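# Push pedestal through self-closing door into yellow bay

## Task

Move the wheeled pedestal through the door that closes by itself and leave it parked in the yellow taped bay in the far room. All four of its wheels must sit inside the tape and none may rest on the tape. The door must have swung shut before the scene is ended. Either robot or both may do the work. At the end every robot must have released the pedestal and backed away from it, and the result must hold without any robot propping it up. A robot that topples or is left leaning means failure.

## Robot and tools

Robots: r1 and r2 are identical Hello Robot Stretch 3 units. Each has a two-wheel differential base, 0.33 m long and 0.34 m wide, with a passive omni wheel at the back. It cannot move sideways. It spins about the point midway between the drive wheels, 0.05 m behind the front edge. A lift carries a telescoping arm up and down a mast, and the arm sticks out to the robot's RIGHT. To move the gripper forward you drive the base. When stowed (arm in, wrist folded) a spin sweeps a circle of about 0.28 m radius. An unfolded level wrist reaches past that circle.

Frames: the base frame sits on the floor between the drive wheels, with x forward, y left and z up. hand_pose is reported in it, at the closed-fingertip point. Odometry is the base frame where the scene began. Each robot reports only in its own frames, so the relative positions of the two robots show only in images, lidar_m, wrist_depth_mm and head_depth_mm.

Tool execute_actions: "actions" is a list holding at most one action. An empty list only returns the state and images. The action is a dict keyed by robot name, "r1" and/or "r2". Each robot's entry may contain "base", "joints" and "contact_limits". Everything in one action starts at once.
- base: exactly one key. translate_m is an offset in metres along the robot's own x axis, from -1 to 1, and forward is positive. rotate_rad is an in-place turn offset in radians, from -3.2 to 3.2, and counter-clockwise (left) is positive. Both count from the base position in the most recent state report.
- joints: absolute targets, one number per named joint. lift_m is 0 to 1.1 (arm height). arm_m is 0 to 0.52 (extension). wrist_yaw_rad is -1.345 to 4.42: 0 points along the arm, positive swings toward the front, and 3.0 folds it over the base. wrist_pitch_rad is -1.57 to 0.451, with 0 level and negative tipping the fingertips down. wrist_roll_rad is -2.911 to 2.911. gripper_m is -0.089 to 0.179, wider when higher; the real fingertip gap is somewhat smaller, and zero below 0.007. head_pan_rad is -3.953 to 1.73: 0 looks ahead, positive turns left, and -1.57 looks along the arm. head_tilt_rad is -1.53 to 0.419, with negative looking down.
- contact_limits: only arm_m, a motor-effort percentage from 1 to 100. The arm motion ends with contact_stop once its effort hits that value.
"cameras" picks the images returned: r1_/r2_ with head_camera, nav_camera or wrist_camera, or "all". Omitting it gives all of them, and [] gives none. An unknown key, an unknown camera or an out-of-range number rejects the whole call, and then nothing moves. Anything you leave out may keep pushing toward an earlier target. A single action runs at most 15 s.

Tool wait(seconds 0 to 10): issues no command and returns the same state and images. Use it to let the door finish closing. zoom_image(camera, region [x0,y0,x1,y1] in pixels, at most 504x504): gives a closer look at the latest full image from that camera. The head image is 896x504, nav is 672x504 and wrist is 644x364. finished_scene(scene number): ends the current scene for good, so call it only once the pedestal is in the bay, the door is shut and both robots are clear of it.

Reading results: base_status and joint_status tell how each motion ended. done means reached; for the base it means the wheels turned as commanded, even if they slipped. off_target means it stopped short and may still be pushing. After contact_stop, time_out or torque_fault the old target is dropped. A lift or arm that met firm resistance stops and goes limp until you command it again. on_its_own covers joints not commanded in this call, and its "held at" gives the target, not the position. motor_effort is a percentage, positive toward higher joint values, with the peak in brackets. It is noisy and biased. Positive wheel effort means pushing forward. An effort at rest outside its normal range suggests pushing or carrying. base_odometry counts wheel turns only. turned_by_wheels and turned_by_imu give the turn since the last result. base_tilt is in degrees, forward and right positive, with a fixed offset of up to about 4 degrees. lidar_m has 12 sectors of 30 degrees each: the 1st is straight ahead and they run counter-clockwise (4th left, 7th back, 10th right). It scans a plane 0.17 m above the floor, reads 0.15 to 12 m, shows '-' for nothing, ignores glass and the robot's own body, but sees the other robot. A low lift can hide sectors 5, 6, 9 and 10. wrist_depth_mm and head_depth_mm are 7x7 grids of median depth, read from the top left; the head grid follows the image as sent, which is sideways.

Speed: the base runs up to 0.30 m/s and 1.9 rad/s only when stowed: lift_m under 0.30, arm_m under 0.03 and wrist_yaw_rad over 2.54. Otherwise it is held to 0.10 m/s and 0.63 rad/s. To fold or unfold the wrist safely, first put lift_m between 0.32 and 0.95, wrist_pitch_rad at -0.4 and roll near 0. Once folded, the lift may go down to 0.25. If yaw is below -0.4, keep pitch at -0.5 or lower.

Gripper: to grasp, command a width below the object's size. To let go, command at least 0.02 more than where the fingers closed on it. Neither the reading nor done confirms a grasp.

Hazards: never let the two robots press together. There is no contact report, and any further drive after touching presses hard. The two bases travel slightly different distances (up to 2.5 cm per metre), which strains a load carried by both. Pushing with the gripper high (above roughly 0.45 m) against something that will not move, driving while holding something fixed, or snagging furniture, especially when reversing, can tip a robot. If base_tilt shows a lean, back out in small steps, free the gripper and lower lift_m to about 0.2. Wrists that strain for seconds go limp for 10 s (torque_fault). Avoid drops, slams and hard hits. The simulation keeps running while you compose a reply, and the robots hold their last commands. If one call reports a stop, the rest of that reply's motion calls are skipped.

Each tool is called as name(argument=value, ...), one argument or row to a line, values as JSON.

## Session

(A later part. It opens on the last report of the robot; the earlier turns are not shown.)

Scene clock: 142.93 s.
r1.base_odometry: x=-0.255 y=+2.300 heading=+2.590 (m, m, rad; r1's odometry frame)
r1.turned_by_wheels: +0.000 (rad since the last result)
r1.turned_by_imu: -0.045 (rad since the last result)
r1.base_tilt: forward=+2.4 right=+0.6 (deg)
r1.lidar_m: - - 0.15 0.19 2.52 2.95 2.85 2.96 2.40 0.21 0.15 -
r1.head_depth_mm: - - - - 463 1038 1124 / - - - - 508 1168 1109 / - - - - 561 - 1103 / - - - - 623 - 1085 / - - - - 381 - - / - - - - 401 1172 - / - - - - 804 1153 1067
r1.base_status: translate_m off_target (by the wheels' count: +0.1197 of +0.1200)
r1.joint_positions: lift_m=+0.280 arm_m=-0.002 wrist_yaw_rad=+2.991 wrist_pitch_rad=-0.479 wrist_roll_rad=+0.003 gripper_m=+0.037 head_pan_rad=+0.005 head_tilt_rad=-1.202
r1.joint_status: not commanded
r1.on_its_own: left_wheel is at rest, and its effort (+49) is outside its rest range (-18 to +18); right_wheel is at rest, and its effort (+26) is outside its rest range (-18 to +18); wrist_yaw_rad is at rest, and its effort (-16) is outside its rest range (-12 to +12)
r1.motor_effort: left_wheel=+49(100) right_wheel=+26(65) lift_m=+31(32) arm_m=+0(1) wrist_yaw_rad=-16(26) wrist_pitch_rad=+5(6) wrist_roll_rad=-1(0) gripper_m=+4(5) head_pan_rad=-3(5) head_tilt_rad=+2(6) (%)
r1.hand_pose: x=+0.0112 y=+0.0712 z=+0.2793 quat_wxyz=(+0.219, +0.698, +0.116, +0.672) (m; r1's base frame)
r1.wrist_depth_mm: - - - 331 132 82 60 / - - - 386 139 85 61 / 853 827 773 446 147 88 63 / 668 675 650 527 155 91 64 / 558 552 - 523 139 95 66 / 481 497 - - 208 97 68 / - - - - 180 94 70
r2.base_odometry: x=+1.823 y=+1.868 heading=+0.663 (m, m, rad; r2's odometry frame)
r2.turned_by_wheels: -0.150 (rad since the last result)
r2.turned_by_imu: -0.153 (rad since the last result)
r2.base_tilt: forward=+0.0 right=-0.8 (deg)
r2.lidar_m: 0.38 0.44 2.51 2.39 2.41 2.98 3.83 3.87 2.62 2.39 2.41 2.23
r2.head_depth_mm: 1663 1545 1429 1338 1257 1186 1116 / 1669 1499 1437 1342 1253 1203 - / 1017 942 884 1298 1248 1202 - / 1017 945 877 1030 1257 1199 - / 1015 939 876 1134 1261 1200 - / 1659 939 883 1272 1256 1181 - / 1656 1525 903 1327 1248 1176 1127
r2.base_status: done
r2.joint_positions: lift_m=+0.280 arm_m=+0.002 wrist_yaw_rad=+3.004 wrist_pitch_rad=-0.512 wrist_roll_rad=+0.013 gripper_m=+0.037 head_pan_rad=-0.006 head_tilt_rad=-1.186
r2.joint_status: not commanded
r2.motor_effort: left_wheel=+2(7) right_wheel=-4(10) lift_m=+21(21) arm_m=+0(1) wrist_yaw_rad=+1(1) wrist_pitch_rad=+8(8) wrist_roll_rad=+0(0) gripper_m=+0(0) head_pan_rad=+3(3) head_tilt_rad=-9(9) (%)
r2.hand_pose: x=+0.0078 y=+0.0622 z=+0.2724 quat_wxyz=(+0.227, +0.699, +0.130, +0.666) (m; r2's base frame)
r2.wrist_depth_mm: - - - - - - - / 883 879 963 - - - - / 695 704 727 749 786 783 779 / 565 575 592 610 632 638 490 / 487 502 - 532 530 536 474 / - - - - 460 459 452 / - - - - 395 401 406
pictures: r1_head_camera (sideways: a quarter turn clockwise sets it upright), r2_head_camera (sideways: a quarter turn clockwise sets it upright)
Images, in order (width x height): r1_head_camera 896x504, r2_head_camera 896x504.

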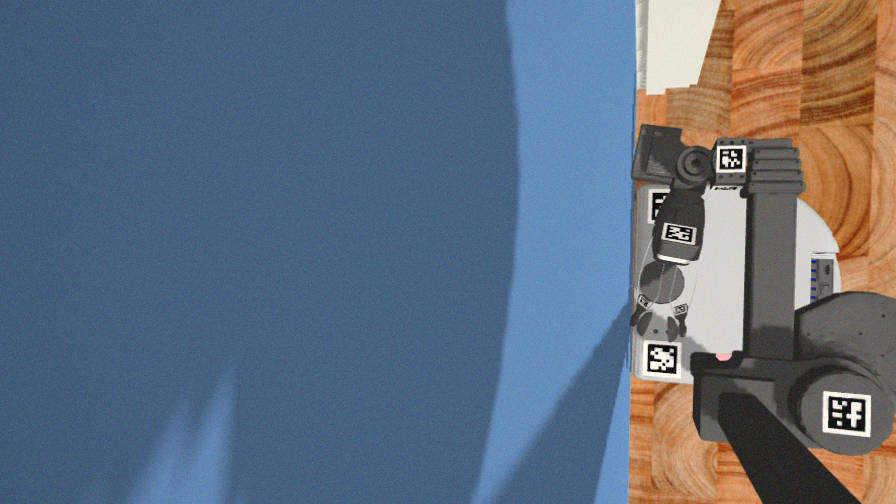

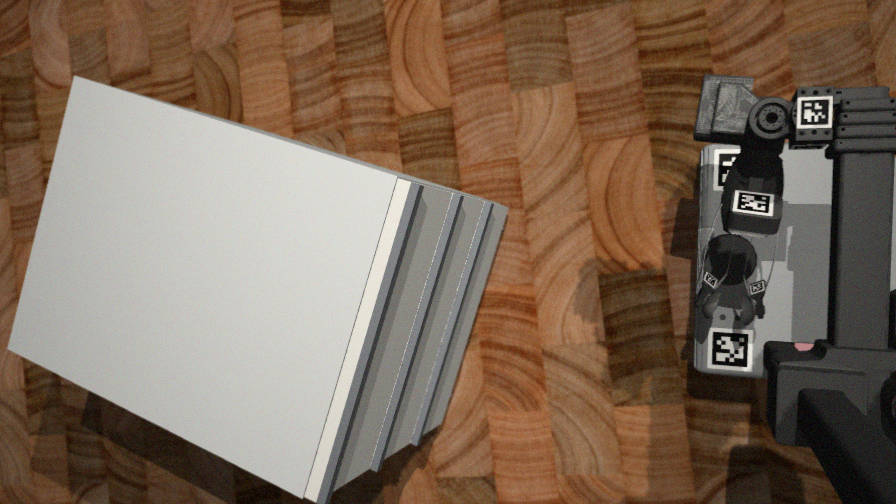

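execute_actions(
  actions=[
    {"r2":{"joints":{"head_tilt_rad":-0.2,"head_pan_rad":0.1}}},
  ],
  cameras=["r2_head_camera","r2_nav_camera"],
)

execute_actions(
  actions=[
    {"r1":{"base":{"translate_m":-0.3},"joints":{"head_tilt_rad":-0.2}}},
  ],
  cameras=["r1_head_camera","r1_nav_camera","r2_head_camera"],
)

Scene clock: 147.87 s.
r1.base_odometry: x=-0.255 y=+2.300 heading=+2.590 (m, m, rad; r1's odometry frame)
r1.turned_by_wheels: +0.000 (rad since the last result)
r1.turned_by_imu: +0.001 (rad since the last result)
r1.base_tilt: forward=+2.4 right=+0.5 (deg)
r1.lidar_m: - - 0.15 0.19 2.52 2.94 2.85 2.96 2.40 0.21 0.15 -
r1.head_depth_mm: - - - - 463 1043 1116 / - - - - 507 1164 1117 / - - - - 560 - 1095 / - - - - 622 - 1077 / - - - - 381 - - / - - - - 401 1170 - / - - - - 805 1154 1069
r1.base_status: not commanded
r1.joint_positions: lift_m=+0.280 arm_m=-0.002 wrist_yaw_rad=+2.991 wrist_pitch_rad=-0.479 wrist_roll_rad=+0.003 gripper_m=+0.037 head_pan_rad=+0.005 head_tilt_rad=-1.202
r1.joint_status: not commanded
r1.on_its_own: left_wheel is at rest, and its effort (+49) is outside its rest range (-18 to +18); right_wheel is at rest, and its effort (+26) is outside its rest range (-18 to +18); wrist_yaw_rad is at rest, and its effort (-16) is outside its rest range (-12 to +12)
r1.motor_effort: left_wheel=+49(49) right_wheel=+26(26) lift_m=+32(32) arm_m=+0(1) wrist_yaw_rad=-16(16) wrist_pitch_rad=+5(6) wrist_roll_rad=-1(1) gripper_m=+5(4) head_pan_rad=-3(3) head_tilt_rad=+1(2) (%)
r1.hand_pose: x=+0.0112 y=+0.0712 z=+0.2793 quat_wxyz=(+0.219, +0.698, +0.116, +0.672) (m; r1's base frame)
r1.wrist_depth_mm: - - - 335 132 83 60 / - - - 385 140 85 61 / 840 816 760 445 147 88 63 / 669 661 641 528 157 91 64 / 559 542 - 517 139 95 66 / 482 503 - - 207 97 68 / - - - - 179 94 70
r2.base_odometry: x=+1.823 y=+1.868 heading=+0.663 (m, m, rad; r2's odometry frame)
r2.turned_by_wheels: +0.000 (rad since the last result)
r2.turned_by_imu: +0.000 (rad since the last result)
r2.base_tilt: forward=+0.1 right=-0.8 (deg)
r2.lidar_m: 0.38 0.44 2.50 2.39 2.41 2.98 3.84 3.88 2.63 2.39 2.41 2.21
r2.head_depth_mm: 1782 1842 1921 2015 2117 2172 1699 / 1760 1853 1926 2011 2111 2153 1699 / 1761 1834 1911 2009 2114 2166 1055 / 1754 1829 1900 1997 2094 2142 1051 / 1735 1813 1892 1978 2068 2142 1084 / 1732 1812 1874 1959 2058 2110 1658 / 1710 1808 1867 1964 2069 2122 1659
r2.base_status: not commanded
r2.joint_positions: lift_m=+0.280 arm_m=+0.002 wrist_yaw_rad=+3.004 wrist_pitch_rad=-0.512 wrist_roll_rad=+0.013 gripper_m=+0.037 head_pan_rad=+0.093 head_tilt_rad=-0.211
r2.joint_status: all done
r2.motor_effort: left_wheel=+2(2) right_wheel=-4(4) lift_m=+21(21) arm_m=-1(0) wrist_yaw_rad=+1(1) wrist_pitch_rad=+8(8) wrist_roll_rad=+1(0) gripper_m=+0(0) head_pan_rad=+3(17) head_tilt_rad=+7(61) (%)
r2.hand_pose: x=+0.0078 y=+0.0622 z=+0.2724 quat_wxyz=(+0.227, +0.699, +0.130, +0.666) (m; r2's base frame)
r2.wrist_depth_mm: - - - - - - - / 873 899 945 - - - - / 695 709 723 748 775 804 782 / 574 581 601 604 628 640 492 / 488 505 - 536 537 535 481 / - - - - 459 452 449 / - - - - 393 401 404
pictures: r2_head_camera (sideways: a quarter turn clockwise sets it upright), r2_nav_camera (sideways: a quarter turn counterclockwise sets it upright)
Images, in order (width x height): r2_head_camera 896x504, r2_nav_camera 672x504.

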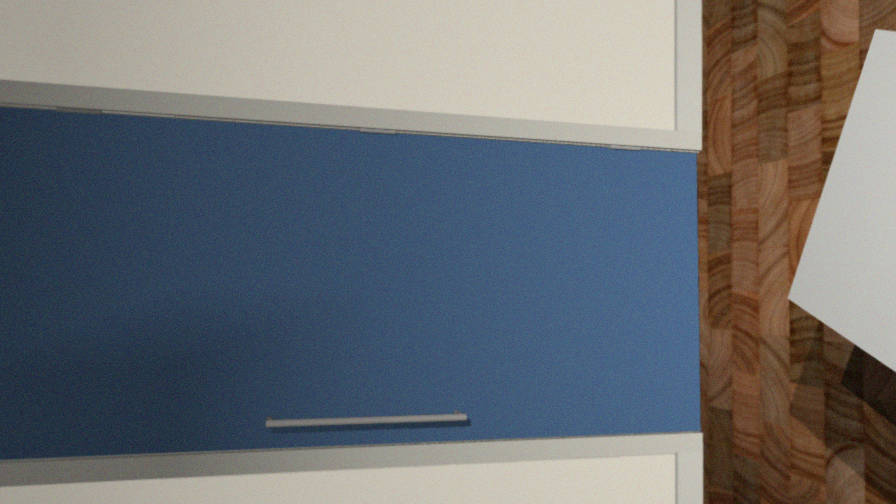

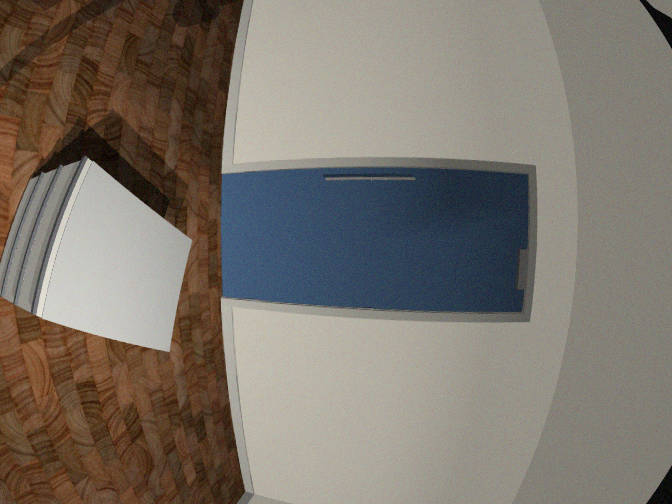

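Scene clock: 150.60 s.
r1.base_odometry: x=+0.001 y=+2.142 heading=+2.590 (m, m, rad; r1's odometry frame)
r1.turned_by_wheels: +0.000 (rad since the last result)
r1.turned_by_imu: -0.001 (rad since the last result)
r1.base_tilt: forward=+2.4 right=+0.5 (deg)
r1.lidar_m: 0.34 0.35 0.49 1.04 2.52 2.64 2.55 2.66 2.40 0.98 0.46 0.35
r1.head_depth_mm: - - 286 301 319 341 365 / - - 286 301 320 341 364 / - - 285 301 319 340 364 / - - 285 300 319 340 363 / - - 286 300 319 340 364 / - - 286 300 319 339 363 / - - 285 300 318 338 362
r1.base_status: done
r1.joint_positions: lift_m=+0.280 arm_m=-0.002 wrist_yaw_rad=+2.979 wrist_pitch_rad=-0.479 wrist_roll_rad=+0.003 gripper_m=+0.037 head_pan_rad=+0.002 head_tilt_rad=-0.210
r1.joint_status: all done
r1.motor_effort: left_wheel=-1(26) right_wheel=+0(21) lift_m=+32(32) arm_m=+1(1) wrist_yaw_rad=-2(16) wrist_pitch_rad=+5(6) wrist_roll_rad=-1(0) gripper_m=+1(4) head_pan_rad=-2(2) head_tilt_rad=+7(52) (%)
r1.hand_pose: x=+0.0139 y=+0.0709 z=+0.2794 quat_wxyz=(+0.223, +0.699, +0.111, +0.670) (m; r1's base frame)
r1.wrist_depth_mm: - - - - 558 479 348 / - - - - 603 493 353 / 853 - 804 795 662 509 364 / 672 655 647 632 618 529 375 / 557 557 - 548 544 501 378 / 480 493 - - - 450 390 / - - - - 400 392 379
r2.base_odometry: x=+1.823 y=+1.868 heading=+0.663 (m, m, rad; r2's odometry frame)
r2.turned_by_wheels: +0.000 (rad since the last result)
r2.turned_by_imu: +0.000 (rad since the last result)
r2.base_tilt: forward=+0.0 right=-0.9 (deg)
r2.lidar_m: 0.38 0.44 2.50 2.39 2.41 2.98 3.83 3.87 2.63 2.39 2.40 2.22
r2.head_depth_mm: 1762 1843 1924 2025 2104 2166 1696 / 1762 1840 1911 2013 2104 2166 1677 / 1760 1851 1904 2007 2104 2174 1055 / 1754 1835 1900 2008 2069 2144 1050 / 1768 1827 1891 1979 2091 2141 1082 / 1733 1823 1878 1978 2075 2126 1678 / 1728 1812 1880 1971 2065 2110 1667
r2.base_status: not commanded
r2.joint_positions: lift_m=+0.280 arm_m=+0.002 wrist_yaw_rad=+3.004 wrist_pitch_rad=-0.512 wrist_roll_rad=+0.013 gripper_m=+0.037 head_pan_rad=+0.093 head_tilt_rad=-0.211
r2.joint_status: not commanded
r2.motor_effort: left_wheel=+2(2) right_wheel=-4(4) lift_m=+21(21) arm_m=+0(1) wrist_yaw_rad=+0(0) wrist_pitch_rad=+8(8) wrist_roll_rad=+0(0) gripper_m=+0(0) head_pan_rad=+4(4) head_tilt_rad=+7(7) (%)
r2.hand_pose: x=+0.0078 y=+0.0622 z=+0.2724 quat_wxyz=(+0.227, +0.699, +0.130, +0.666) (m; r2's base frame)
r2.wrist_depth_mm: - - - - - - - / 881 883 982 - - - - / 694 695 747 743 766 801 783 / 578 583 600 614 619 633 489 / 482 509 - 535 528 539 481 / - - - - 461 453 450 / - - - - 393 403 403
pictures: r1_head_camera (sideways: a quarter turn clockwise sets it upright), r1_nav_camera (sideways: a quarter turn counterclockwise sets it upright), r2_head_camera (sideways: a quarter turn clockwise sets it upright)
Images, in order (width x height): r1_head_camera 896x504, r1_nav_camera 672x504, r2_head_camera 896x504.

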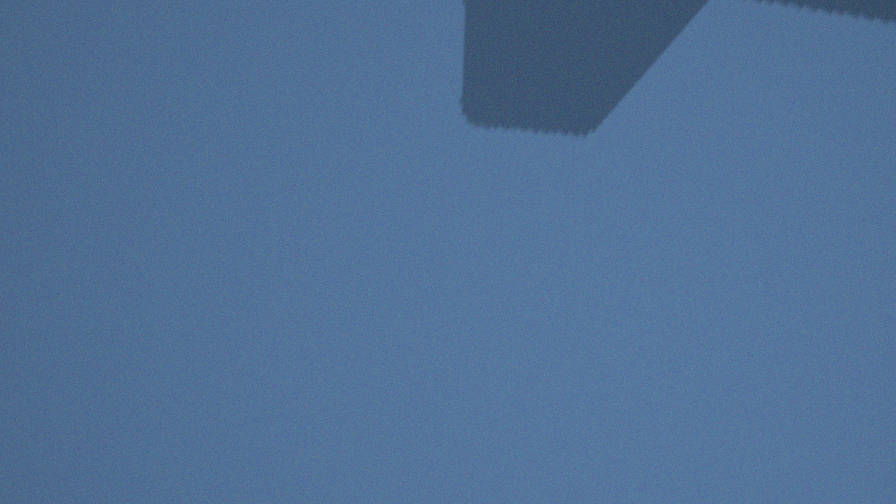

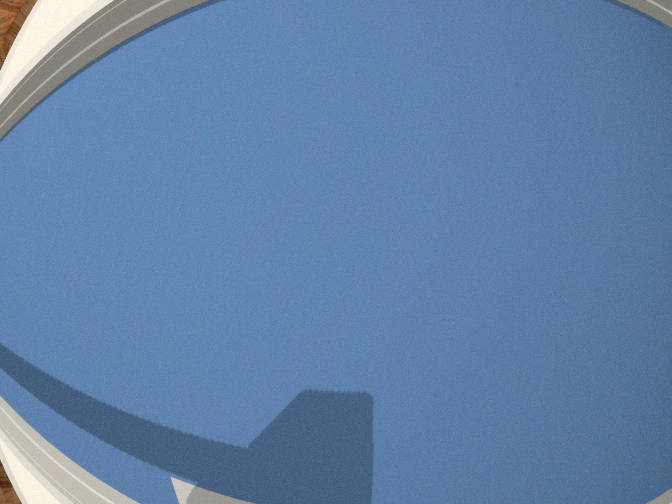

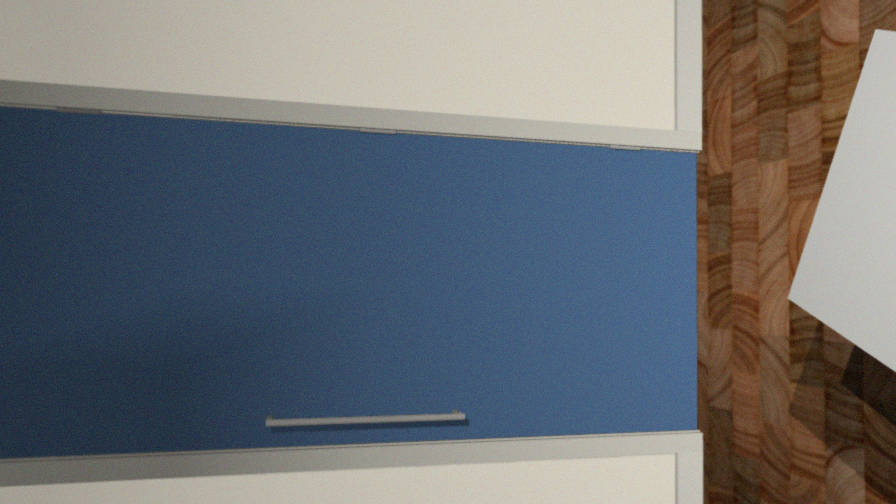

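execute_actions(
  actions=[
    {"r1":{"base":{"rotate_rad":-1.59},"joints":{"head_pan_rad":-1.57,"head_tilt_rad":-1.0}},"r2":{"joints":{"head_tilt_rad":-0.9,"head_pan_rad":0}}},
  ],
  cameras=["r1_nav_camera","r2_head_camera"],
)

Scene clock: 172.93 s.
r1.base_odometry: x=+0.001 y=+2.142 heading=+1.000 (m, m, rad; r1's odometry frame)
r1.turned_by_wheels: -1.590 (rad since the last result)
r1.turned_by_imu: -1.562 (rad since the last result)
r1.base_tilt: forward=+2.4 right=+0.5 (deg)
r1.lidar_m: 1.04 0.46 0.35 0.34 0.35 0.48 0.99 2.51 2.65 2.55 2.64 2.41
r1.head_depth_mm: 2247 1942 1698 1480 1321 1200 1096 / 2255 1943 1670 1478 1311 1185 1105 / 2248 1929 1664 1468 1305 1215 - / 2217 1904 1646 1451 1300 1221 - / 2227 1884 1640 1460 1286 1162 1073 / 2225 1870 1621 1437 1286 1168 1060 / 2195 1869 1622 1429 1276 1157 1059
r1.base_status: done
r1.joint_positions: lift_m=+0.280 arm_m=-0.002 wrist_yaw_rad=+2.979 wrist_pitch_rad=-0.479 wrist_roll_rad=+0.003 gripper_m=+0.037 head_pan_rad=-1.563 head_tilt_rad=-0.988
r1.joint_status: all done
r1.motor_effort: left_wheel=+3(13) right_wheel=-3(8) lift_m=+32(31) arm_m=+0(0) wrist_yaw_rad=-1(1) wrist_pitch_rad=+5(5) wrist_roll_rad=-1(1) gripper_m=+1(1) head_pan_rad=-4(48) head_tilt_rad=-7(46) (%)
r1.hand_pose: x=+0.0139 y=+0.0709 z=+0.2794 quat_wxyz=(+0.223, +0.699, +0.111, +0.670) (m; r1's base frame)
r1.wrist_depth_mm: 311 - 342 358 379 401 385 / 341 - 375 394 421 440 395 / 373 - 411 444 466 489 423 / 411 431 469 489 526 535 477 / 460 493 - 537 542 511 505 / 478 497 - - - 446 445 / - - - - 395 389 387
r2.base_odometry: x=+1.823 y=+1.868 heading=+0.663 (m, m, rad; r2's odometry frame)
r2.turned_by_wheels: +0.000 (rad since the last result)
r2.turned_by_imu: +0.000 (rad since the last result)
r2.base_tilt: forward=+0.0 right=-0.8 (deg)
r2.lidar_m: 0.38 0.44 2.52 2.39 2.42 2.98 3.83 3.86 2.62 2.39 2.41 2.21
r2.head_depth_mm: 1957 2140 1843 1600 1400 1253 1130 / 1947 2125 1842 1527 1395 1250 1128 / 1895 2123 1133 982 887 1212 1134 / 1882 2086 1123 976 866 1077 1125 / 1866 2074 1123 974 890 1193 1129 / 1848 2049 1818 972 899 1208 1121 / 1828 2039 1826 1589 1003 1238 1122
r2.base_status: not commanded
r2.joint_positions: lift_m=+0.280 arm_m=+0.002 wrist_yaw_rad=+3.004 wrist_pitch_rad=-0.512 wrist_roll_rad=+0.013 gripper_m=+0.037 head_pan_rad=+0.007 head_tilt_rad=-0.888
r2.joint_status: all done
r2.motor_effort: left_wheel=+2(2) right_wheel=-4(4) lift_m=+21(20) arm_m=-1(1) wrist_yaw_rad=+1(1) wrist_pitch_rad=+8(8) wrist_roll_rad=+1(0) gripper_m=+0(0) head_pan_rad=-3(15) head_tilt_rad=-8(50) (%)
r2.hand_pose: x=+0.0078 y=+0.0622 z=+0.2724 quat_wxyz=(+0.227, +0.699, +0.130, +0.666) (m; r2's base frame)
r2.wrist_depth_mm: - - - - - - - / 891 899 952 - - - - / 708 707 739 760 763 800 783 / 573 584 600 605 630 637 485 / 484 513 - 528 538 537 482 / - - - - 456 462 453 / - - - - 395 400 405
pictures: r1_nav_camera (sideways: a quarter turn counterclockwise sets it upright), r2_head_camera (sideways: a quarter turn clockwise sets it upright)
Images, in order (width x height): r1_nav_camera 672x504, r2_head_camera 896x504.

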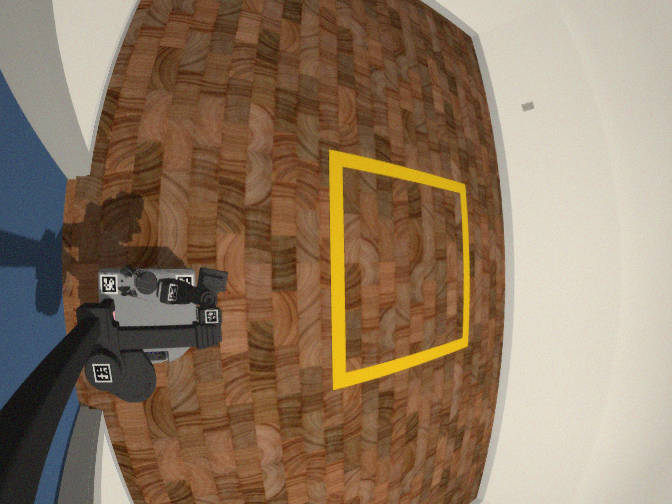

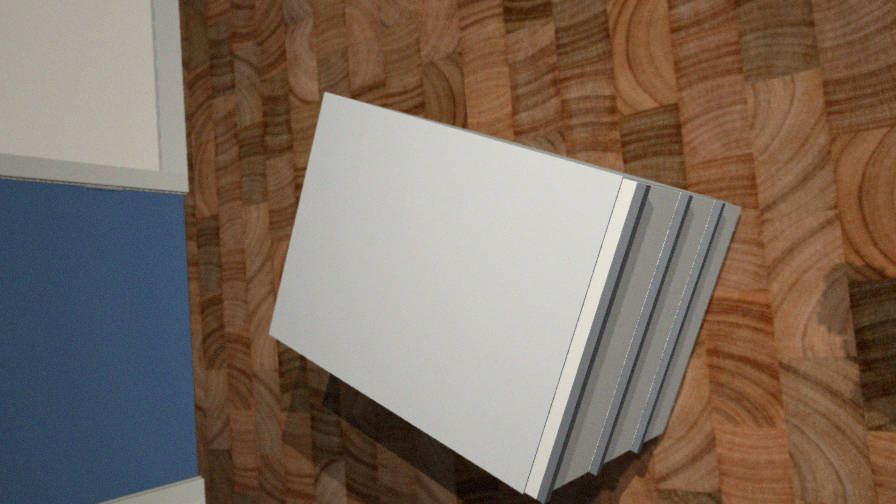

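execute_actions(
  actions=[
    {"r1":{"base":{"translate_m":0.16}}},
  ],
  cameras=[],
)

execute_actions(
  actions=[
    {"r1":{"base":{"rotate_rad":-1.59},"joints":{"head_pan_rad":-3.14,"head_tilt_rad":-1.1}}},
  ],
  cameras=["r1_nav_camera","r1_head_camera"],
)

Scene clock: 176.57 s.
r1.base_odometry: x=+0.087 y=+2.277 heading=+1.000 (m, m, rad; r1's odometry frame)
r1.turned_by_wheels: +0.000 (rad since the last result)
r1.turned_by_imu: +0.002 (rad since the last result)
r1.base_tilt: forward=+2.4 right=+0.5 (deg)
r1.lidar_m: 1.04 0.35 0.34 0.34 0.35 0.48 1.00 2.68 2.65 2.55 2.65 2.25
r1.head_depth_mm: 2262 1955 1693 1479 1320 1194 1095 / 2248 1948 1675 1470 1320 1187 1106 / 2217 1920 1665 1457 1307 1210 - / 2210 1908 1641 1456 1296 1227 - / 2209 1886 1627 1445 1293 1170 1068 / 2214 1873 1644 1438 1277 1163 1059 / 2189 1870 1628 1433 1276 1154 1056
r1.base_status: done
r1.joint_positions: lift_m=+0.280 arm_m=-0.002 wrist_yaw_rad=+2.979 wrist_pitch_rad=-0.478 wrist_roll_rad=+0.003 gripper_m=+0.037 head_pan_rad=-1.564 head_tilt_rad=-0.988
r1.joint_status: not commanded
r1.motor_effort: left_wheel=+3(13) right_wheel=-3(7) lift_m=+32(32) arm_m=+0(0) wrist_yaw_rad=-1(1) wrist_pitch_rad=+5(5) wrist_roll_rad=+0(1) gripper_m=+0(1) head_pan_rad=-3(4) head_tilt_rad=-7(7) (%)
r1.hand_pose: x=+0.0139 y=+0.0709 z=+0.2794 quat_wxyz=(+0.223, +0.699, +0.111, +0.670) (m; r1's base frame)
r1.wrist_depth_mm: 312 - 341 363 374 319 332 / 339 - 376 396 412 343 369 / 376 - 416 437 446 388 423 / 410 428 463 486 498 441 478 / 463 490 - 529 495 484 503 / 481 493 - - - 448 439 / - - - - 399 397 386
r2.base_odometry: x=+1.823 y=+1.868 heading=+0.663 (m, m, rad; r2's odometry frame)
r2.turned_by_wheels: +0.000 (rad since the last result)
r2.turned_by_imu: +0.000 (rad since the last result)
r2.base_tilt: forward=+0.0 right=-0.8 (deg)
r2.lidar_m: 0.38 0.44 2.50 2.39 2.40 2.97 3.86 3.88 2.63 2.39 2.41 2.21
r2.head_depth_mm: 1951 2128 1837 1600 1401 1258 1133 / 1938 2120 1836 1548 1405 1255 1131 / 1917 2128 1130 978 892 1210 1127 / 1884 2088 1130 975 869 1068 1129 / 1869 2052 1129 974 889 1190 1129 / 1847 2049 1816 973 904 1206 1121 / 1825 2033 1811 1573 1005 1249 1122
r2.base_status: not commanded
r2.joint_positions: lift_m=+0.280 arm_m=+0.002 wrist_yaw_rad=+3.004 wrist_pitch_rad=-0.512 wrist_roll_rad=+0.013 gripper_m=+0.037 head_pan_rad=+0.007 head_tilt_rad=-0.888
r2.joint_status: not commanded
r2.motor_effort: left_wheel=+2(2) right_wheel=-4(4) lift_m=+21(21) arm_m=+0(0) wrist_yaw_rad=+1(1) wrist_pitch_rad=+8(8) wrist_roll_rad=+0(0) gripper_m=+0(0) head_pan_rad=-4(4) head_tilt_rad=-8(8) (%)
r2.hand_pose: x=+0.0078 y=+0.0622 z=+0.2724 quat_wxyz=(+0.227, +0.699, +0.130, +0.666) (m; r2's base frame)
r2.wrist_depth_mm: - - - - - - - / 882 891 974 - - - - / 702 719 727 760 777 790 773 / 576 579 595 602 625 646 484 / 487 497 - 532 533 537 477 / - - - - 461 456 453 / - - - - 394 398 407
pictures: none
No camera images: the call's "cameras" was empty. Leave "cameras" out to get every camera's image.

Scene clock: 178.77 s.
r1.base_odometry: x=+0.087 y=+2.277 heading=-0.590 (m, m, rad; r1's odometry frame)
r1.turned_by_wheels: -1.590 (rad since the last result)
r1.turned_by_imu: -1.562 (rad since the last result)
r1.base_tilt: forward=+2.4 right=+0.4 (deg)
r1.lidar_m: 2.55 2.63 2.26 1.11 0.36 0.34 0.34 0.35 0.47 0.95 2.66 2.67
r1.head_depth_mm: 318 394 503 596 933 1160 1094 / 320 394 518 712 999 1152 1085 / 319 396 520 761 1043 - 1081 / 320 396 521 761 1037 - 1080 / 321 397 521 766 1239 - 1075 / 321 397 523 765 1221 - 1065 / 322 397 524 765 1215 1149 1065
r1.base_status: done
r1.joint_positions: lift_m=+0.280 arm_m=-0.002 wrist_yaw_rad=+2.979 wrist_pitch_rad=-0.478 wrist_roll_rad=+0.003 gripper_m=+0.037 head_pan_rad=-3.134 head_tilt_rad=-1.087
r1.joint_status: all done
r1.motor_effort: left_wheel=+4(14) right_wheel=-3(9) lift_m=+32(31) arm_m=+1(0) wrist_yaw_rad=-1(0) wrist_pitch_rad=+5(5) wrist_roll_rad=-1(1) gripper_m=+0(1) head_pan_rad=-3(47) head_tilt_rad=-7(21) (%)
r1.hand_pose: x=+0.0139 y=+0.0708 z=+0.2794 quat_wxyz=(+0.223, +0.699, +0.111, +0.670) (m; r1's base frame)
r1.wrist_depth_mm: 388 - - - - - - / 404 - - - - 966 956 / 402 - 820 773 779 761 744 / 386 520 630 644 622 620 598 / 345 506 - 545 547 505 511 / 358 489 - - - 444 444 / - - - - 400 393 386
r2.base_odometry: x=+1.823 y=+1.868 heading=+0.663 (m, m, rad; r2's odometry frame)
r2.turned_by_wheels: +0.000 (rad since the last result)
r2.turned_by_imu: +0.000 (rad since the last result)
r2.base_tilt: forward=+0.1 right=-0.8 (deg)
r2.lidar_m: 0.38 0.44 2.50 2.39 2.41 2.97 3.82 3.86 2.63 2.39 2.40 2.22
r2.head_depth_mm: 1962 2140 1848 1591 1414 1250 1132 / 1933 2140 1828 1538 1404 1251 1132 / 1898 2101 1131 977 890 1216 1134 / 1883 2102 1132 974 871 1064 1132 / 1867 2083 1127 972 885 1191 1129 / 1843 2046 1827 973 903 1210 1122 / 1835 2060 1810 1573 1004 1241 1123
r2.base_status: not commanded
r2.joint_positions: lift_m=+0.280 arm_m=+0.002 wrist_yaw_rad=+3.004 wrist_pitch_rad=-0.512 wrist_roll_rad=+0.013 gripper_m=+0.037 head_pan_rad=+0.007 head_tilt_rad=-0.888
r2.joint_status: not commanded
r2.motor_effort: left_wheel=+2(2) right_wheel=-4(4) lift_m=+21(21) arm_m=+0(0) wrist_yaw_rad=+1(1) wrist_pitch_rad=+8(8) wrist_roll_rad=+0(0) gripper_m=+0(0) head_pan_rad=-4(3) head_tilt_rad=-8(8) (%)
r2.hand_pose: x=+0.0078 y=+0.0622 z=+0.2724 quat_wxyz=(+0.227, +0.699, +0.130, +0.666) (m; r2's base frame)
r2.wrist_depth_mm: - - - - - - - / 872 913 962 - - - - / 689 703 737 736 772 810 783 / 570 584 605 606 628 631 485 / 481 514 - 537 529 531 475 / - - - - 453 449 460 / - - - - 395 399 401
pictures: r1_head_camera (sideways: a quarter turn clockwise sets it upright), r1_nav_camera (sideways: a quarter turn counterclockwise sets it upright)
Images, in order (width x height): r1_head_camera 896x504, r1_nav_camera 672x504.

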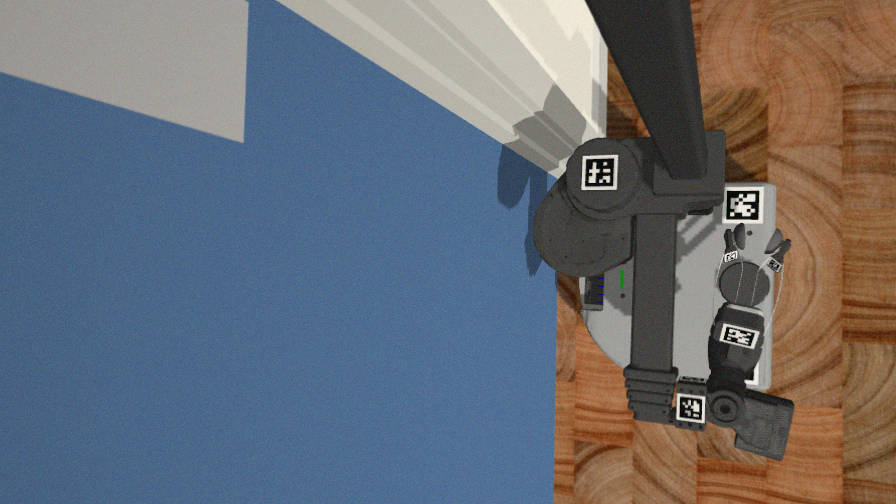

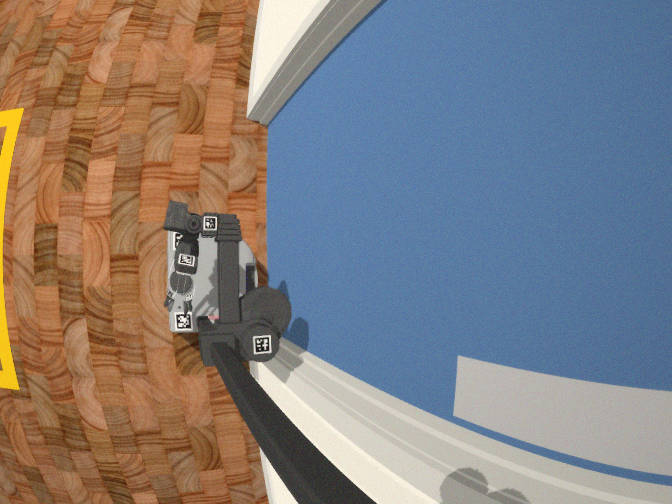

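execute_actions(
  actions=[
    {"r1":{"base":{"translate_m":-0.12}}},
  ],
  cameras=["r1_nav_camera","r1_head_camera","r2_head_camera"],
)

Scene clock: 185.13 s.
r1.base_odometry: x=-0.012 y=+2.344 heading=-0.590 (m, m, rad; r1's odometry frame)
r1.turned_by_wheels: +0.000 (rad since the last result)
r1.turned_by_imu: +0.002 (rad since the last result)
r1.base_tilt: forward=+2.5 right=+0.6 (deg)
r1.lidar_m: 2.67 2.75 2.25 0.61 0.27 0.29 0.27 0.28 0.36 0.66 2.68 2.78
r1.head_depth_mm: - 326 438 550 547 1163 1097 / - 323 430 643 776 1145 1088 / - 321 425 632 956 - 1079 / - 317 418 616 851 - 1078 / - 314 413 605 982 - 1071 / - 310 408 592 1064 - 1067 / - 308 402 580 1041 1151 1058
r1.base_status: translate_m off_target (by the wheels' count: -0.1198 of -0.1200)
r1.joint_positions: lift_m=+0.280 arm_m=-0.002 wrist_yaw_rad=+2.978 wrist_pitch_rad=-0.477 wrist_roll_rad=+0.003 gripper_m=+0.037 head_pan_rad=-3.135 head_tilt_rad=-1.091
r1.joint_status: not commanded
r1.on_its_own: left_wheel is at rest, and its effort (-20) is outside its rest range (-18 to +18); right_wheel is at rest, and its effort (-26) is outside its rest range (-18 to +18)
r1.motor_effort: left_wheel=-20(66) right_wheel=-26(41) lift_m=+32(32) arm_m=+0(0) wrist_yaw_rad=+0(3) wrist_pitch_rad=+5(5) wrist_roll_rad=+0(0) gripper_m=+1(1) head_pan_rad=-3(3) head_tilt_rad=-4(6) (%)
r1.hand_pose: x=+0.0140 y=+0.0710 z=+0.2796 quat_wxyz=(+0.223, +0.699, +0.110, +0.670) (m; r1's base frame)
r1.wrist_depth_mm: 214 - - - - - - / 231 - - - - 972 953 / 252 - 799 793 778 755 733 / 274 292 648 637 635 621 606 / 299 323 - 555 539 512 506 / 351 353 - - - 443 443 / - - - - 398 392 393
r2.base_odometry: x=+1.823 y=+1.868 heading=+0.663 (m, m, rad; r2's odometry frame)
r2.turned_by_wheels: +0.000 (rad since the last result)
r2.turned_by_imu: +0.000 (rad since the last result)
r2.base_tilt: forward=+0.0 right=-0.8 (deg)
r2.lidar_m: 0.38 0.44 2.51 2.39 2.41 2.98 3.81 3.87 2.62 2.39 2.40 2.21
r2.head_depth_mm: 1943 2163 1857 1594 1408 1249 1136 / 1928 2142 1836 1529 1406 1250 1130 / 1895 2119 1134 974 891 1211 1134 / 1886 2067 1132 977 868 1068 1127 / 1849 2055 1130 971 889 1190 1129 / 1802 2035 1825 971 902 1210 1123 / 1776 1993 1821 1577 1006 1246 1122
r2.base_status: not commanded
r2.joint_positions: lift_m=+0.280 arm_m=+0.002 wrist_yaw_rad=+3.004 wrist_pitch_rad=-0.512 wrist_roll_rad=+0.013 gripper_m=+0.037 head_pan_rad=+0.007 head_tilt_rad=-0.888
r2.joint_status: not commanded
r2.motor_effort: left_wheel=+2(2) right_wheel=-4(4) lift_m=+21(20) arm_m=+0(1) wrist_yaw_rad=+2(1) wrist_pitch_rad=+8(8) wrist_roll_rad=+0(0) gripper_m=+0(0) head_pan_rad=-4(4) head_tilt_rad=-8(8) (%)
r2.hand_pose: x=+0.0078 y=+0.0622 z=+0.2724 quat_wxyz=(+0.227, +0.699, +0.130, +0.666) (m; r2's base frame)
r2.wrist_depth_mm: - - - - - - - / 886 899 961 - - - - / 697 700 736 760 748 802 783 / 573 580 600 613 619 629 491 / 491 510 - 532 532 543 481 / - - - - 457 458 450 / - - - - 397 401 402
pictures: r1_head_camera (sideways: a quarter turn clockwise sets it upright), r1_nav_camera (sideways: a quarter turn counterclockwise sets it upright), r2_head_camera (sideways: a quarter turn clockwise sets it upright)
Images, in order (width x height): r1_head_camera 896x504, r1_nav_camera 672x504, r2_head_camera 896x504.

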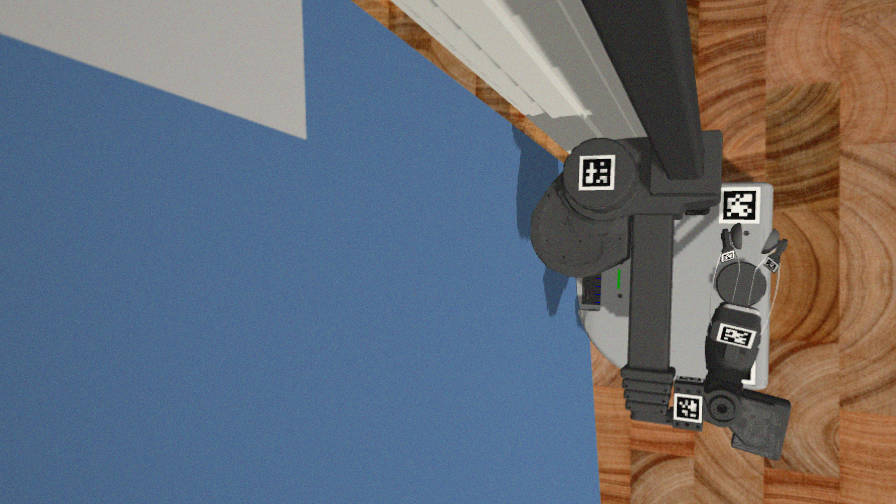

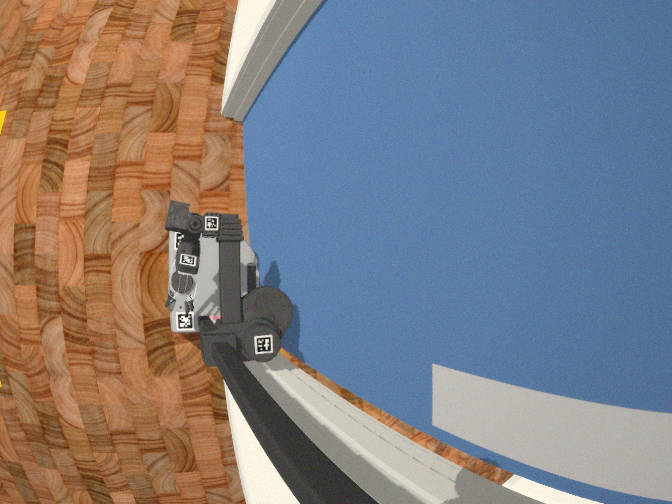

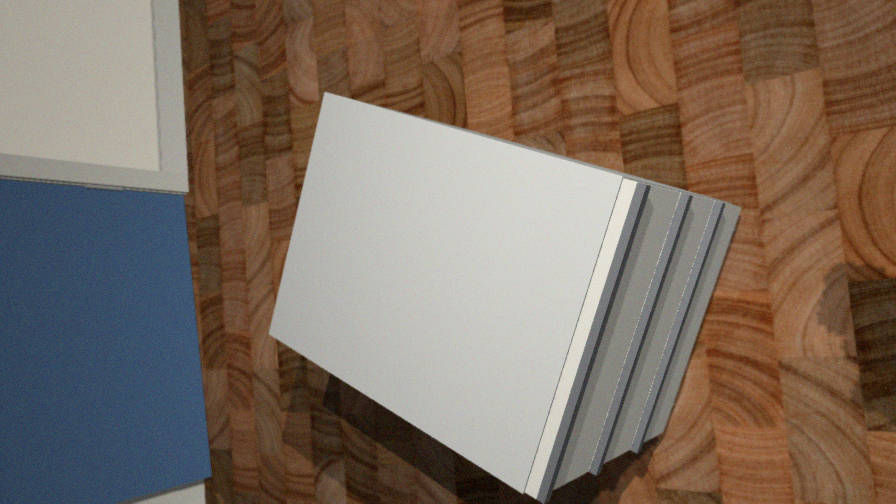

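execute_actions(
  actions=[
    {"r1":{"base":{"translate_m":-0.17}}},
  ],
  cameras=["r1_nav_camera","r1_head_camera"],
)

Scene clock: 188.27 s.
r1.base_odometry: x=-0.154 y=+2.438 heading=-0.590 (m, m, rad; r1's odometry frame)
r1.turned_by_wheels: +0.000 (rad since the last result)
r1.turned_by_imu: +0.000 (rad since the last result)
r1.base_tilt: forward=+2.4 right=+0.5 (deg)
r1.lidar_m: 2.83 2.92 2.25 0.20 0.21 0.33 0.27 0.27 0.30 0.46 2.68 2.95
r1.head_depth_mm: 310 395 1520 1403 1298 514 1073 / 301 372 517 1378 1275 706 1078 / 295 353 478 736 1282 - 1085 / 288 334 445 661 956 - 1079 / - 317 414 598 929 - 1079 / - 306 390 547 880 - 1072 / - 301 367 503 800 1142 1066
r1.base_status: translate_m off_target (by the wheels' count: -0.1698 of -0.1700)
r1.joint_positions: lift_m=+0.280 arm_m=-0.002 wrist_yaw_rad=+2.978 wrist_pitch_rad=-0.477 wrist_roll_rad=+0.003 gripper_m=+0.037 head_pan_rad=-3.135 head_tilt_rad=-1.091
r1.joint_status: not commanded
r1.on_its_own: left_wheel is at rest, and its effort (-21) is outside its rest range (-18 to +18); right_wheel is at rest, and its effort (-23) is outside its rest range (-18 to +18)
r1.motor_effort: left_wheel=-21(40) right_wheel=-23(42) lift_m=+31(31) arm_m=+0(0) wrist_yaw_rad=+1(0) wrist_pitch_rad=+5(5) wrist_roll_rad=+0(1) gripper_m=+1(1) head_pan_rad=-3(2) head_tilt_rad=-5(4) (%)
r1.hand_pose: x=+0.0140 y=+0.0710 z=+0.2796 quat_wxyz=(+0.223, +0.699, +0.110, +0.670) (m; r1's base frame)
r1.wrist_depth_mm: - - 223 - - - - / - - 244 956 - 997 953 / 856 - 270 715 794 757 735 / 660 651 301 467 633 612 603 / 554 545 - 512 537 513 502 / 475 498 - - - 440 440 / - - - - 398 389 389
r2.base_odometry: x=+1.823 y=+1.868 heading=+0.663 (m, m, rad; r2's odometry frame)
r2.turned_by_wheels: +0.000 (rad since the last result)
r2.turned_by_imu: +0.000 (rad since the last result)
r2.base_tilt: forward=-0.1 right=-0.9 (deg)
r2.lidar_m: 0.38 0.44 2.50 2.39 2.41 2.98 3.84 3.86 2.63 2.39 2.41 2.21
r2.head_depth_mm: 1949 2124 1852 1592 1407 1256 1133 / 1935 2109 1830 1527 1405 1249 1129 / 1899 2126 1135 978 891 1214 1130 / 1815 2076 1130 974 868 1070 1132 / 1736 2015 1127 975 886 1190 1124 / 1670 1893 1819 974 899 1210 1123 / 1587 1842 1826 1577 1006 1239 1123
r2.base_status: not commanded
r2.joint_positions: lift_m=+0.280 arm_m=+0.002 wrist_yaw_rad=+3.004 wrist_pitch_rad=-0.512 wrist_roll_rad=+0.013 gripper_m=+0.037 head_pan_rad=+0.007 head_tilt_rad=-0.888
r2.joint_status: not commanded
r2.motor_effort: left_wheel=+2(2) right_wheel=-4(4) lift_m=+20(21) arm_m=+0(1) wrist_yaw_rad=+1(1) wrist_pitch_rad=+8(8) wrist_roll_rad=+0(0) gripper_m=+0(0) head_pan_rad=-4(4) head_tilt_rad=-8(8) (%)
r2.hand_pose: x=+0.0078 y=+0.0622 z=+0.2724 quat_wxyz=(+0.227, +0.699, +0.130, +0.666) (m; r2's base frame)
r2.wrist_depth_mm: - - - - - - - / 890 909 947 - - - - / 698 719 738 748 771 800 774 / 572 574 605 616 631 632 492 / 482 510 - 536 538 534 481 / - - - - 458 460 455 / - - - - 395 399 407
pictures: r1_head_camera (sideways: a quarter turn clockwise sets it upright), r1_nav_camera (sideways: a quarter turn counterclockwise sets it upright)
Images, in order (width x height): r1_head_camera 896x504, r1_nav_camera 672x504.

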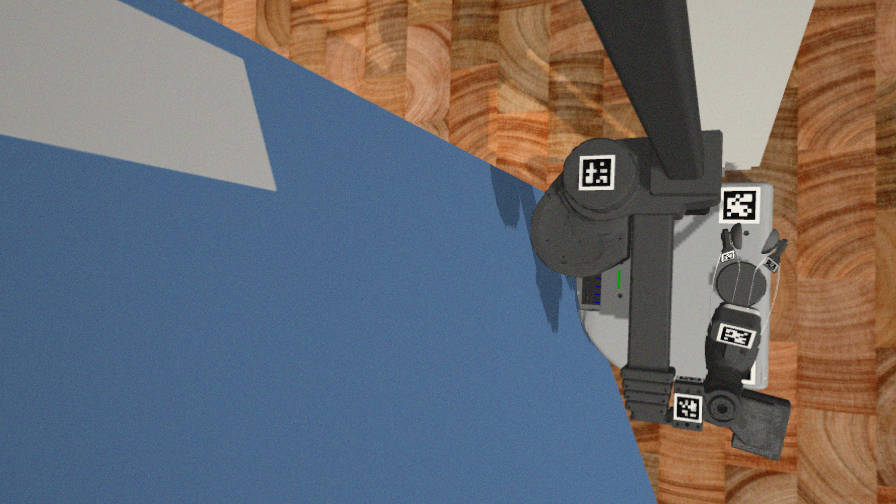

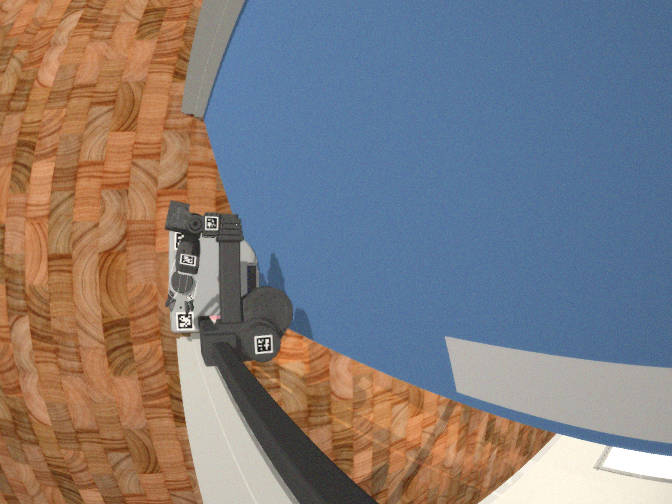

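execute_actions(
  actions=[
    {"r1":{"base":{"translate_m":-0.16}}},
  ],
  cameras=["r1_head_camera"],
)

Scene clock: 193.43 s.
r1.base_odometry: x=-0.286 y=+2.527 heading=-0.590 (m, m, rad; r1's odometry frame)
r1.turned_by_wheels: +0.000 (rad since the last result)
r1.turned_by_imu: +0.000 (rad since the last result)
r1.base_tilt: forward=+2.4 right=+0.5 (deg)
r1.lidar_m: 2.98 3.08 0.22 0.22 2.23 2.97 0.27 0.26 0.26 0.35 0.67 3.10
r1.head_depth_mm: 1946 1733 1549 1402 1294 1163 581 / 372 1679 1532 1390 1272 1149 738 / 318 406 598 1371 1304 - 1071 / 302 366 491 742 1092 - 1074 / 289 336 435 621 933 - 1074 / - 310 391 533 808 - 1067 / - 297 354 466 686 1120 1059
r1.base_status: translate_m off_target (by the wheels' count: -0.1599 of -0.1600)
r1.joint_positions: lift_m=+0.280 arm_m=-0.002 wrist_yaw_rad=+2.978 wrist_pitch_rad=-0.477 wrist_roll_rad=+0.003 gripper_m=+0.037 head_pan_rad=-3.135 head_tilt_rad=-1.091
r1.joint_status: not commanded
r1.on_its_own: left_wheel is at rest, and its effort (-19) is outside its rest range (-18 to +18)
r1.motor_effort: left_wheel=-19(34) right_wheel=-18(36) lift_m=+32(32) arm_m=+1(0) wrist_yaw_rad=+1(0) wrist_pitch_rad=+5(5) wrist_roll_rad=-1(0) gripper_m=+1(1) head_pan_rad=-3(3) head_tilt_rad=-5(4) (%)
r1.hand_pose: x=+0.0140 y=+0.0710 z=+0.2796 quat_wxyz=(+0.223, +0.699, +0.110, +0.670) (m; r1's base frame)
r1.wrist_depth_mm: - - - 295 244 - - / - - - 409 269 898 935 / 867 - 802 471 306 712 742 / 668 664 650 503 346 617 604 / 555 545 - 411 413 524 502 / 485 499 - - - 446 438 / - - - - 395 390 392
r2.base_odometry: x=+1.823 y=+1.868 heading=+0.663 (m, m, rad; r2's odometry frame)
r2.turned_by_wheels: +0.000 (rad since the last result)
r2.turned_by_imu: +0.000 (rad since the last result)
r2.base_tilt: forward=+0.0 right=-0.8 (deg)
r2.lidar_m: 0.38 0.44 2.50 2.39 2.41 2.97 3.83 3.89 2.63 2.39 2.41 2.21
r2.head_depth_mm: 1953 2125 1853 1589 1409 1254 1133 / 1928 2128 1836 1535 1400 1247 1132 / 1894 2090 1133 982 890 1212 1130 / 1776 1997 1129 979 871 1066 1128 / 1638 1878 1129 976 887 1192 1123 / 1522 1735 1822 975 902 1204 1131 / 1433 1742 1811 1571 1003 1241 1126
r2.base_status: not commanded
r2.joint_positions: lift_m=+0.280 arm_m=+0.002 wrist_yaw_rad=+3.004 wrist_pitch_rad=-0.512 wrist_roll_rad=+0.013 gripper_m=+0.037 head_pan_rad=+0.007 head_tilt_rad=-0.888
r2.joint_status: not commanded
r2.motor_effort: left_wheel=+2(2) right_wheel=-4(4) lift_m=+21(21) arm_m=-2(1) wrist_yaw_rad=+1(1) wrist_pitch_rad=+8(8) wrist_roll_rad=+0(0) gripper_m=+0(0) head_pan_rad=-4(4) head_tilt_rad=-8(7) (%)
r2.hand_pose: x=+0.0078 y=+0.0622 z=+0.2724 quat_wxyz=(+0.227, +0.699, +0.130, +0.666) (m; r2's base frame)
r2.wrist_depth_mm: - - - - - - - / 893 923 982 - - - - / 691 709 749 766 786 796 777 / 573 585 599 610 625 642 487 / 485 505 - 534 533 539 484 / - - - - 459 458 452 / - - - - 393 400 404
pictures: r1_head_camera (sideways: a quarter turn clockwise sets it upright)
Images, in order (width x height): r1_head_camera 896x504.

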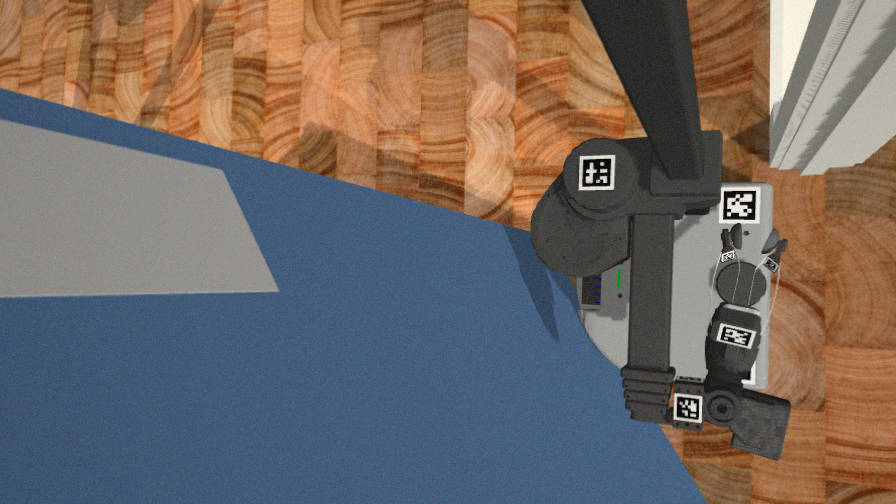

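execute_actions(
  actions=[
    {"r1":{"base":{"rotate_rad":0.4}}},
  ],
  cameras=["r1_head_camera"],
)

Scene clock: 195.87 s.
r1.base_odometry: x=-0.286 y=+2.527 heading=-0.190 (m, m, rad; r1's odometry frame)
r1.turned_by_wheels: +0.399 (rad since the last result)
r1.turned_by_imu: +0.388 (rad since the last result)
r1.base_tilt: forward=+2.3 right=+0.5 (deg)
r1.lidar_m: 3.00 0.22 0.22 2.17 2.68 0.31 0.27 0.27 0.32 0.59 3.21 2.98
r1.head_depth_mm: 295 352 483 1388 1299 1160 1095 / 290 343 463 713 1276 1147 1090 / 288 332 444 669 1034 - 1086 / - 323 426 631 896 - 1072 / - 313 411 597 940 - 1071 / - 308 395 567 959 - 1072 / - 305 382 539 909 1147 1056
r1.base_status: done
r1.joint_positions: lift_m=+0.280 arm_m=-0.002 wrist_yaw_rad=+2.978 wrist_pitch_rad=-0.477 wrist_roll_rad=+0.003 gripper_m=+0.037 head_pan_rad=-3.135 head_tilt_rad=-1.091
r1.joint_status: not commanded
r1.on_its_own: left_wheel is at rest, and its effort (-39) is outside its rest range (-18 to +18)
r1.motor_effort: left_wheel=-39(50) right_wheel=-5(12) lift_m=+32(31) arm_m=+0(0) wrist_yaw_rad=+0(0) wrist_pitch_rad=+5(5) wrist_roll_rad=+0(0) gripper_m=+1(1) head_pan_rad=-3(3) head_tilt_rad=-4(4) (%)
r1.hand_pose: x=+0.0140 y=+0.0710 z=+0.2796 quat_wxyz=(+0.223, +0.699, +0.110, +0.670) (m; r1's base frame)
r1.wrist_depth_mm: - - - - 976 216 199 / - - - - 805 233 221 / 865 - 820 793 607 254 245 / 687 659 629 628 479 282 285 / 565 552 - 543 344 321 495 / 475 497 - - - 371 437 / - - - - 395 397 385
r2.base_odometry: x=+1.823 y=+1.868 heading=+0.663 (m, m, rad; r2's odometry frame)
r2.turned_by_wheels: +0.000 (rad since the last result)
r2.turned_by_imu: +0.000 (rad since the last result)
r2.base_tilt: forward=+0.0 right=-0.9 (deg)
r2.lidar_m: 0.38 0.44 2.50 2.39 2.42 2.98 3.84 3.88 2.63 2.39 2.41 2.21
r2.head_depth_mm: 1953 2133 1851 1594 1402 1248 1127 / 1935 2124 1842 1533 1404 1249 1130 / 1904 2112 1134 980 889 1212 1129 / 1753 1997 1129 978 870 1066 1131 / 1624 1873 1131 973 886 1192 1130 / 1505 1710 1816 968 903 1211 1121 / 1415 1951 1828 1573 1003 1243 1125
r2.base_status: not commanded
r2.joint_positions: lift_m=+0.280 arm_m=+0.002 wrist_yaw_rad=+3.004 wrist_pitch_rad=-0.512 wrist_roll_rad=+0.013 gripper_m=+0.037 head_pan_rad=+0.007 head_tilt_rad=-0.888
r2.joint_status: not commanded
r2.motor_effort: left_wheel=+2(2) right_wheel=-4(4) lift_m=+20(21) arm_m=-1(1) wrist_yaw_rad=+1(1) wrist_pitch_rad=+8(8) wrist_roll_rad=+0(0) gripper_m=+0(0) head_pan_rad=-4(4) head_tilt_rad=-8(8) (%)
r2.hand_pose: x=+0.0078 y=+0.0622 z=+0.2724 quat_wxyz=(+0.227, +0.699, +0.130, +0.666) (m; r2's base frame)
r2.wrist_depth_mm: - - - - - - - / 895 907 957 - - - - / 705 704 738 745 783 803 778 / 578 580 602 608 633 640 488 / 486 510 - 529 538 540 480 / - - - - 462 464 456 / - - - - 391 401 405
pictures: r1_head_camera (sideways: a quarter turn clockwise sets it upright)
Images, in order (width x height): r1_head_camera 896x504.

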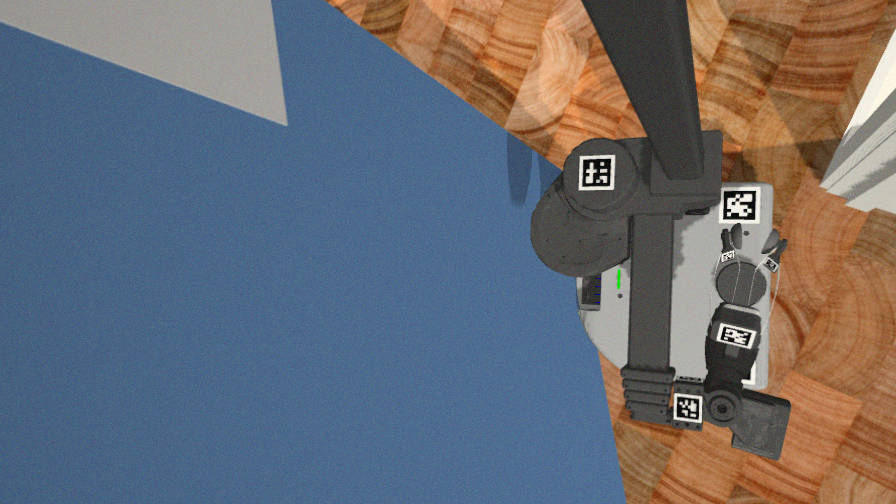

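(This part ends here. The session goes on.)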